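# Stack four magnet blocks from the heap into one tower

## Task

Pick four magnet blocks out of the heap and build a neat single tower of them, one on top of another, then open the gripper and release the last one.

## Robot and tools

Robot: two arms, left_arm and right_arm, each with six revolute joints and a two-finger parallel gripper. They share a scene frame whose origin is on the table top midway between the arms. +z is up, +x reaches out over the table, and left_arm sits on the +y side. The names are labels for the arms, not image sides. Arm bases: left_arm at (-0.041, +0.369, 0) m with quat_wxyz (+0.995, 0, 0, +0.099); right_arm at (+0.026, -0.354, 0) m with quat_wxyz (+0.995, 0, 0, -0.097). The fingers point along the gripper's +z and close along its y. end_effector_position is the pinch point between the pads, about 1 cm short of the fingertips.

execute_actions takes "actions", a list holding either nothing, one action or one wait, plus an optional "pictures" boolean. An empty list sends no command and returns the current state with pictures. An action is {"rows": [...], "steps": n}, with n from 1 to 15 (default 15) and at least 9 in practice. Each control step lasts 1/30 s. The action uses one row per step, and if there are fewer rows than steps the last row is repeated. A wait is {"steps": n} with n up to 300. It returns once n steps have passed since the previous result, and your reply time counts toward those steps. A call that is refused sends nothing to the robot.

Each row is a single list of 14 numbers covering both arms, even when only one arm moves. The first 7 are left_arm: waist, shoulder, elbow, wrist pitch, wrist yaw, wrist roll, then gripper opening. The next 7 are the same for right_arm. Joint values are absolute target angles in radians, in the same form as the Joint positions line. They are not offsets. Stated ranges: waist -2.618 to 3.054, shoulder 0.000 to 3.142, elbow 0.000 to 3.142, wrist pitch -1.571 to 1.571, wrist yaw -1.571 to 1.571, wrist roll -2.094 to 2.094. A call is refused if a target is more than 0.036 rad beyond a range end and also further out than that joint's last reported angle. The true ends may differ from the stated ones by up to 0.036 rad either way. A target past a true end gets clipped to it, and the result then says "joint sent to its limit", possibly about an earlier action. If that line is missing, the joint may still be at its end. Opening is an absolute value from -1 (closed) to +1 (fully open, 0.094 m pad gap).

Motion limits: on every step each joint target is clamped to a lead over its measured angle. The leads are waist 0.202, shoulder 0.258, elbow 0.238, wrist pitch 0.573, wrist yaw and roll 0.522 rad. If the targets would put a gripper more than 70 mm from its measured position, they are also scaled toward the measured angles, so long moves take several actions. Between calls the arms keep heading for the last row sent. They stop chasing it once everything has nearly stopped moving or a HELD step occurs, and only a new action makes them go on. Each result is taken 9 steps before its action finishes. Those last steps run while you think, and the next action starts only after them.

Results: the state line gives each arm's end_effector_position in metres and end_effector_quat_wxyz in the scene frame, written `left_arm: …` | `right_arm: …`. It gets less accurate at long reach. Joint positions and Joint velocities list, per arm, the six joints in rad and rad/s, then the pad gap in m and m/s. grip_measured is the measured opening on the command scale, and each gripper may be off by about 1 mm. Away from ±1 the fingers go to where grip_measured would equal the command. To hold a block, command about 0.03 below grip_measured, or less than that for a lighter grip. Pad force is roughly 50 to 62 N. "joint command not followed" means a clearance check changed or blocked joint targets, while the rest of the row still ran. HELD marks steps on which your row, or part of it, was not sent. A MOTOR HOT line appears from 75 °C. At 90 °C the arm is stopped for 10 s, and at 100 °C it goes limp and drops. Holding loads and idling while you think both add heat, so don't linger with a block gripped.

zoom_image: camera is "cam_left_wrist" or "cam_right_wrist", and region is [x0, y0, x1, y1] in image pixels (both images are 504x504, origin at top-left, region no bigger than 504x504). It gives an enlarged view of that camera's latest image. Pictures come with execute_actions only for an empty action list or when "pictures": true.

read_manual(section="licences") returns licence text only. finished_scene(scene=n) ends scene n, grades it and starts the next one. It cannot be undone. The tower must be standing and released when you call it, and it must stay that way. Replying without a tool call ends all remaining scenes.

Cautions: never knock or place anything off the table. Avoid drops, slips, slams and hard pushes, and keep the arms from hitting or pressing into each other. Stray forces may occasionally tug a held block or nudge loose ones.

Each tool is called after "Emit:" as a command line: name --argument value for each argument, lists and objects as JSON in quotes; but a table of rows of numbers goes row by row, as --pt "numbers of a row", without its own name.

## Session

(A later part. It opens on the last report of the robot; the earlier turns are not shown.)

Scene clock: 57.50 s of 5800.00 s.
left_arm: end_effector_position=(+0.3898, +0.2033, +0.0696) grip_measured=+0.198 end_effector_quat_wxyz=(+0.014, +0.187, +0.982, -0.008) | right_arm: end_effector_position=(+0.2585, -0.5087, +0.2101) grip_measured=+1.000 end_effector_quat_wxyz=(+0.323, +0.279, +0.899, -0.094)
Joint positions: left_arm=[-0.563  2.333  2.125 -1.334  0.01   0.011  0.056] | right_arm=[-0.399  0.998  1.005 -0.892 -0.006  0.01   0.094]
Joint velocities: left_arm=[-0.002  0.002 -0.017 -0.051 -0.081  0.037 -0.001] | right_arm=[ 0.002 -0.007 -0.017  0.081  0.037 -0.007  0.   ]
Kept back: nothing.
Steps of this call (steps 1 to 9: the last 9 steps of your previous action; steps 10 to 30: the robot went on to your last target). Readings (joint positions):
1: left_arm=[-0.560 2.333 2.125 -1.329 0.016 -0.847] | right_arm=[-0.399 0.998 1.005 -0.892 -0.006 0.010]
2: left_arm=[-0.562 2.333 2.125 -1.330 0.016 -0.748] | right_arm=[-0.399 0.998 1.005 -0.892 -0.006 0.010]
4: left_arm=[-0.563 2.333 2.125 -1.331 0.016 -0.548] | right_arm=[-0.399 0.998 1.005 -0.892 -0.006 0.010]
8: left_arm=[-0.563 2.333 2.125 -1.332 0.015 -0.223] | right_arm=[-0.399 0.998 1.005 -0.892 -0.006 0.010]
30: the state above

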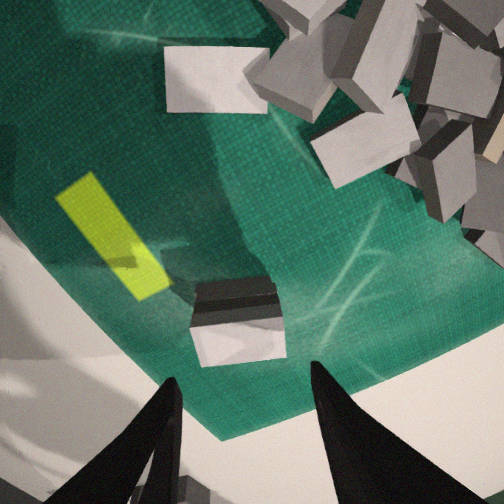

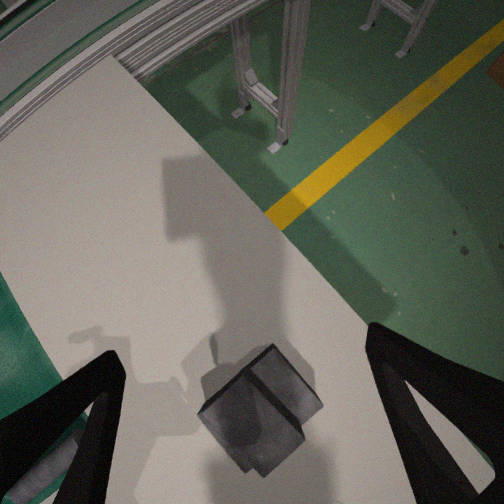

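Emit:
execute_actions --actions '[{"rows":[[-0.563,2.345,2.1,-1.3,-0.012,0.02,0.2,-0.4,1.0,1.0,-0.9,0,0,1],[-0.563,2.355,2.085,-1.28,-0.012,0.02,0.2,-0.4,1.0,1.0,-0.9,0,0,1],[-0.563,2.365,2.07,-1.26,-0.012,0.02,0.2,-0.4,1.0,1.0,-0.9,0,0,1],[-0.563,2.375,2.055,-1.24,-0.012,0.02,0.2,-0.4,1.0,1.0,-0.9,0,0,1],[-0.563,2.385,2.04,-1.22,-0.012,0.02,0.2,-0.4,1.0,1.0,-0.9,0,0,1],[-0.563,2.392,2.03,-1.2,-0.012,0.02,0.2,-0.4,1.0,1.0,-0.9,0,0,1],[-0.563,2.398,2.025,-1.195,-0.012,0.02,0.2,-0.4,1.0,1.0,-0.9,0,0,1]]}]'

Emit:
execute_actions --actions '[{"steps":22}]'

Emit:
execute_actions --actions '[{"rows":[[-0.563,2.398,2.025,-1.195,-0.012,0.02,0.08,-0.4,1.0,1.0,-0.9,0,0,1],[-0.563,2.398,2.025,-1.195,-0.012,0.02,0.02,-0.4,1.0,1.0,-0.9,0,0,1],[-0.563,2.398,2.025,-1.195,-0.012,0.02,-0.03,-0.4,1.0,1.0,-0.9,0,0,1],[-0.563,2.398,2.025,-1.195,-0.012,0.02,-0.06,-0.4,1.0,1.0,-0.9,0,0,1],[-0.563,2.398,2.025,-1.195,-0.012,0.02,-0.09,-0.4,1.0,1.0,-0.9,0,0,1],[-0.563,2.398,2.025,-1.195,-0.012,0.02,-0.12,-0.4,1.0,1.0,-0.9,0,0,1]],"steps":11}]'

Emit:
execute_actions --actions '[{"rows":[[-0.563,2.398,2.025,-1.195,-0.012,0.02,0.4,-0.4,1.0,1.0,-0.9,0,0,1],[-0.563,2.398,2.025,-1.195,-0.012,0.02,0.4,-0.4,1.0,1.0,-0.9,0,0,1],[-0.563,2.398,2.025,-1.195,-0.012,0.02,0.4,-0.4,1.0,1.0,-0.9,0,0,1],[-0.563,2.36,2.025,-1.22,-0.012,0.02,0.4,-0.4,1.0,1.0,-0.9,0,0,1],[-0.563,2.32,2.025,-1.25,-0.012,0.02,0.4,-0.4,1.0,1.0,-0.9,0,0,1],[-0.563,2.28,2.025,-1.28,-0.012,0.02,0.4,-0.4,1.0,1.0,-0.9,0,0,1],[-0.563,2.24,2.025,-1.3,-0.012,0.02,0.4,-0.4,1.0,1.0,-0.9,0,0,1]]}]'

Emit:
execute_actions --actions '[{"steps":22}]' --pictures true

Scene clock: 58.93 s of 5800.00 s.
left_arm: end_effector_position=(+0.3922, +0.2039, +0.0517) grip_measured=+0.198 end_effector_quat_wxyz=(+0.013, +0.188, +0.982, -0.003) | right_arm: end_effector_position=(+0.2585, -0.5087, +0.2101) grip_measured=+1.000 end_effector_quat_wxyz=(+0.323, +0.279, +0.899, -0.094)
Joint positions: left_arm=[-0.563  2.346  2.078 -1.275  0.002  0.013  0.056] | right_arm=[-0.399  0.998  1.005 -0.892 -0.006  0.01   0.094]
Joint velocities: left_arm=[ 0.012  0.237 -0.349  0.418 -0.037 -0.022  0.   ] | right_arm=[-0.017 -0.012  0.012 -0.022 -0.022 -0.037  0.   ]
Steps of this call (steps 1 to 15: the robot went on to your last target; steps 16 to 37: nothing new was sent; steps 38 to 43: the first 6 steps of this action). Readings (joint positions):
38: left_arm=[-0.563 2.333 2.125 -1.333 0.009 0.013] | right_arm=[-0.399 0.998 1.005 -0.892 -0.006 0.010]
39: left_arm=[-0.563 2.333 2.120 -1.326 0.006 0.013] | right_arm=[-0.399 0.998 1.005 -0.892 -0.006 0.010]
41: left_arm=[-0.563 2.335 2.102 -1.304 0.003 0.013] | right_arm=[-0.399 0.998 1.005 -0.892 -0.006 0.010]
43: the state above

Scene clock: 59.67 s of 5800.00 s.
left_arm: end_effector_position=(+0.3899, +0.2055, +0.0128) grip_measured=+0.198 end_effector_quat_wxyz=(-0.009, +0.188, +0.982, +0.002) | right_arm: end_effector_position=(+0.2585, -0.5087, +0.2101) grip_measured=+1.000 end_effector_quat_wxyz=(+0.323, +0.279, +0.899, -0.094)
Joint positions: left_arm=[-0.563  2.407  2.03  -1.213 -0.002  0.014  0.056] | right_arm=[-0.399  0.998  1.005 -0.892 -0.006  0.01   0.094]
Joint velocities: left_arm=[ 0.007 -0.012 -0.007 -0.051  0.022  0.037 -0.001] | right_arm=[ 0.012  0.002  0.012 -0.022  0.007 -0.095  0.   ]
Kept back: nothing.
Steps of this call (steps 1 to 9: the last 9 steps of your previous action; steps 10 to 22: the robot went on to your last target). Readings (joint positions):
1: left_arm=[-0.563 2.356 2.066 -1.262 0.001 0.013] | right_arm=[-0.399 0.998 1.005 -0.892 -0.006 0.010]
2: left_arm=[-0.563 2.367 2.056 -1.251 0.000 0.013] | right_arm=[-0.399 0.998 1.005 -0.892 -0.006 0.010]
4: left_arm=[-0.563 2.390 2.041 -1.236 -0.000 0.013] | right_arm=[-0.399 0.998 1.005 -0.892 -0.006 0.010]
8: left_arm=[-0.563 2.407 2.030 -1.226 -0.001 0.014] | right_arm=[-0.399 0.998 1.005 -0.892 -0.006 0.010]
22: the state above

Scene clock: 59.73 s of 5800.00 s.
left_arm: end_effector_position=(+0.3900, +0.2054, +0.0128) grip_measured=+0.053 end_effector_quat_wxyz=(-0.009, +0.188, +0.982, +0.002) | right_arm: end_effector_position=(+0.2585, -0.5087, +0.2101) grip_measured=+1.000 end_effector_quat_wxyz=(+0.323, +0.279, +0.899, -0.094)
Joint positions: left_arm=[-0.563  2.407  2.03  -1.212 -0.002  0.014  0.049] | right_arm=[-0.399  0.998  1.005 -0.892 -0.006  0.01   0.094]
Joint velocities: left_arm=[-0.002 -0.002 -0.017  0.007 -0.007  0.037 -0.062] | right_arm=[-0.002 -0.002 -0.017 -0.037  0.022 -0.007  0.   ]
Steps of this call (steps 1 to 2: the first 2 steps of this action). Readings (joint positions):
1: left_arm=[-0.563 2.407 2.030 -1.213 -0.002 0.014] | right_arm=[-0.399 0.998 1.005 -0.892 -0.006 0.010]
2: the state above

Scene clock: 60.23 s of 5800.00 s.
left_arm: end_effector_position=(+0.3894, +0.2067, +0.0226) grip_measured=+0.397 end_effector_quat_wxyz=(-0.003, +0.188, +0.982, +0.004) | right_arm: end_effector_position=(+0.2585, -0.5087, +0.2101) grip_measured=+1.000 end_effector_quat_wxyz=(+0.323, +0.279, +0.899, -0.094)
Joint positions: left_arm=[-0.563  2.381  2.024 -1.221 -0.007  0.014  0.066] | right_arm=[-0.399  0.998  1.005 -0.892 -0.006  0.01   0.094]
Joint velocities: left_arm=[ 0.002 -0.52  -0.173 -0.3    0.037  0.037  0.001] | right_arm=[ 0.007 -0.012 -0.012  0.051  0.007  0.022  0.   ]
Steps of this call (steps 1 to 9: the last 9 steps of your previous action; steps 10 to 15: the first 6 steps of this action). Readings (joint positions):
10: left_arm=[-0.563 2.407 2.030 -1.212 -0.007 0.014] | right_arm=[-0.399 0.998 1.005 -0.892 -0.006 0.010]
11: left_arm=[-0.563 2.407 2.030 -1.212 -0.007 0.014] | right_arm=[-0.399 0.998 1.005 -0.892 -0.006 0.010]
13: left_arm=[-0.563 2.404 2.030 -1.212 -0.007 0.014] | right_arm=[-0.399 0.998 1.005 -0.892 -0.006 0.010]
15: the state above

Scene clock: 60.97 s of 5800.00 s.
left_arm: end_effector_position=(+0.3832, +0.2090, +0.0865) grip_measured=+0.397 end_effector_quat_wxyz=(+0.038, +0.188, +0.981, -0.003) | right_arm: end_effector_position=(+0.2585, -0.5087, +0.2101) grip_measured=+1.000 end_effector_quat_wxyz=(+0.323, +0.279, +0.899, -0.094)
Joint positions: left_arm=[-0.563  2.233  2.023 -1.284 -0.007  0.014  0.066] | right_arm=[-0.399  0.998  1.005 -0.892 -0.006  0.01   0.094]
Joint velocities: left_arm=[-0.027 -0.007 -0.007  0.022 -0.007 -0.037  0.001] | right_arm=[ 0.007 -0.027  0.012  0.007 -0.066 -0.037  0.   ]
Kept back: nothing.
Steps of this call (steps 1 to 9: the last 9 steps of your previous action; steps 10 to 22: the robot went on to your last target). Readings (joint positions):
1: left_arm=[-0.563 2.357 2.019 -1.232 -0.007 0.014] | right_arm=[-0.399 0.998 1.005 -0.892 -0.006 0.010]
2: left_arm=[-0.563 2.330 2.018 -1.247 -0.007 0.014] | right_arm=[-0.399 0.998 1.005 -0.892 -0.006 0.010]
4: left_arm=[-0.563 2.272 2.018 -1.261 -0.007 0.014] | right_arm=[-0.399 0.998 1.005 -0.892 -0.006 0.010]
8: left_arm=[-0.563 2.214 2.023 -1.271 -0.007 0.014] | right_arm=[-0.399 0.998 1.005 -0.892 -0.006 0.010]
22: the state above

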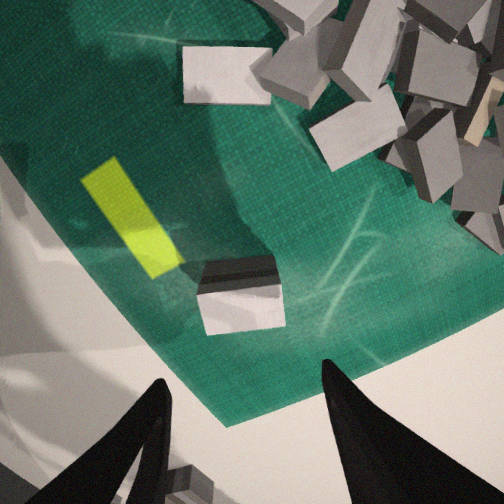

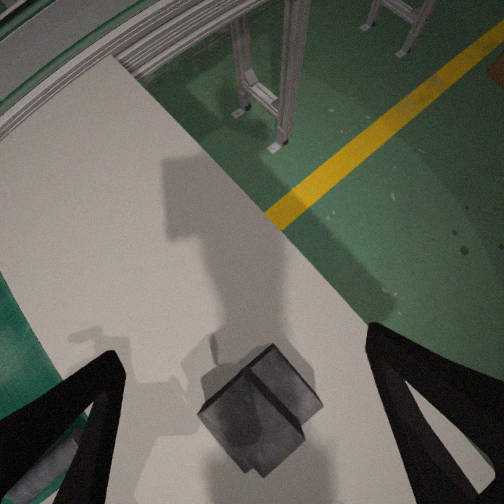

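Emit:
finished_scene --scene 1

The scene is finished: the task was done.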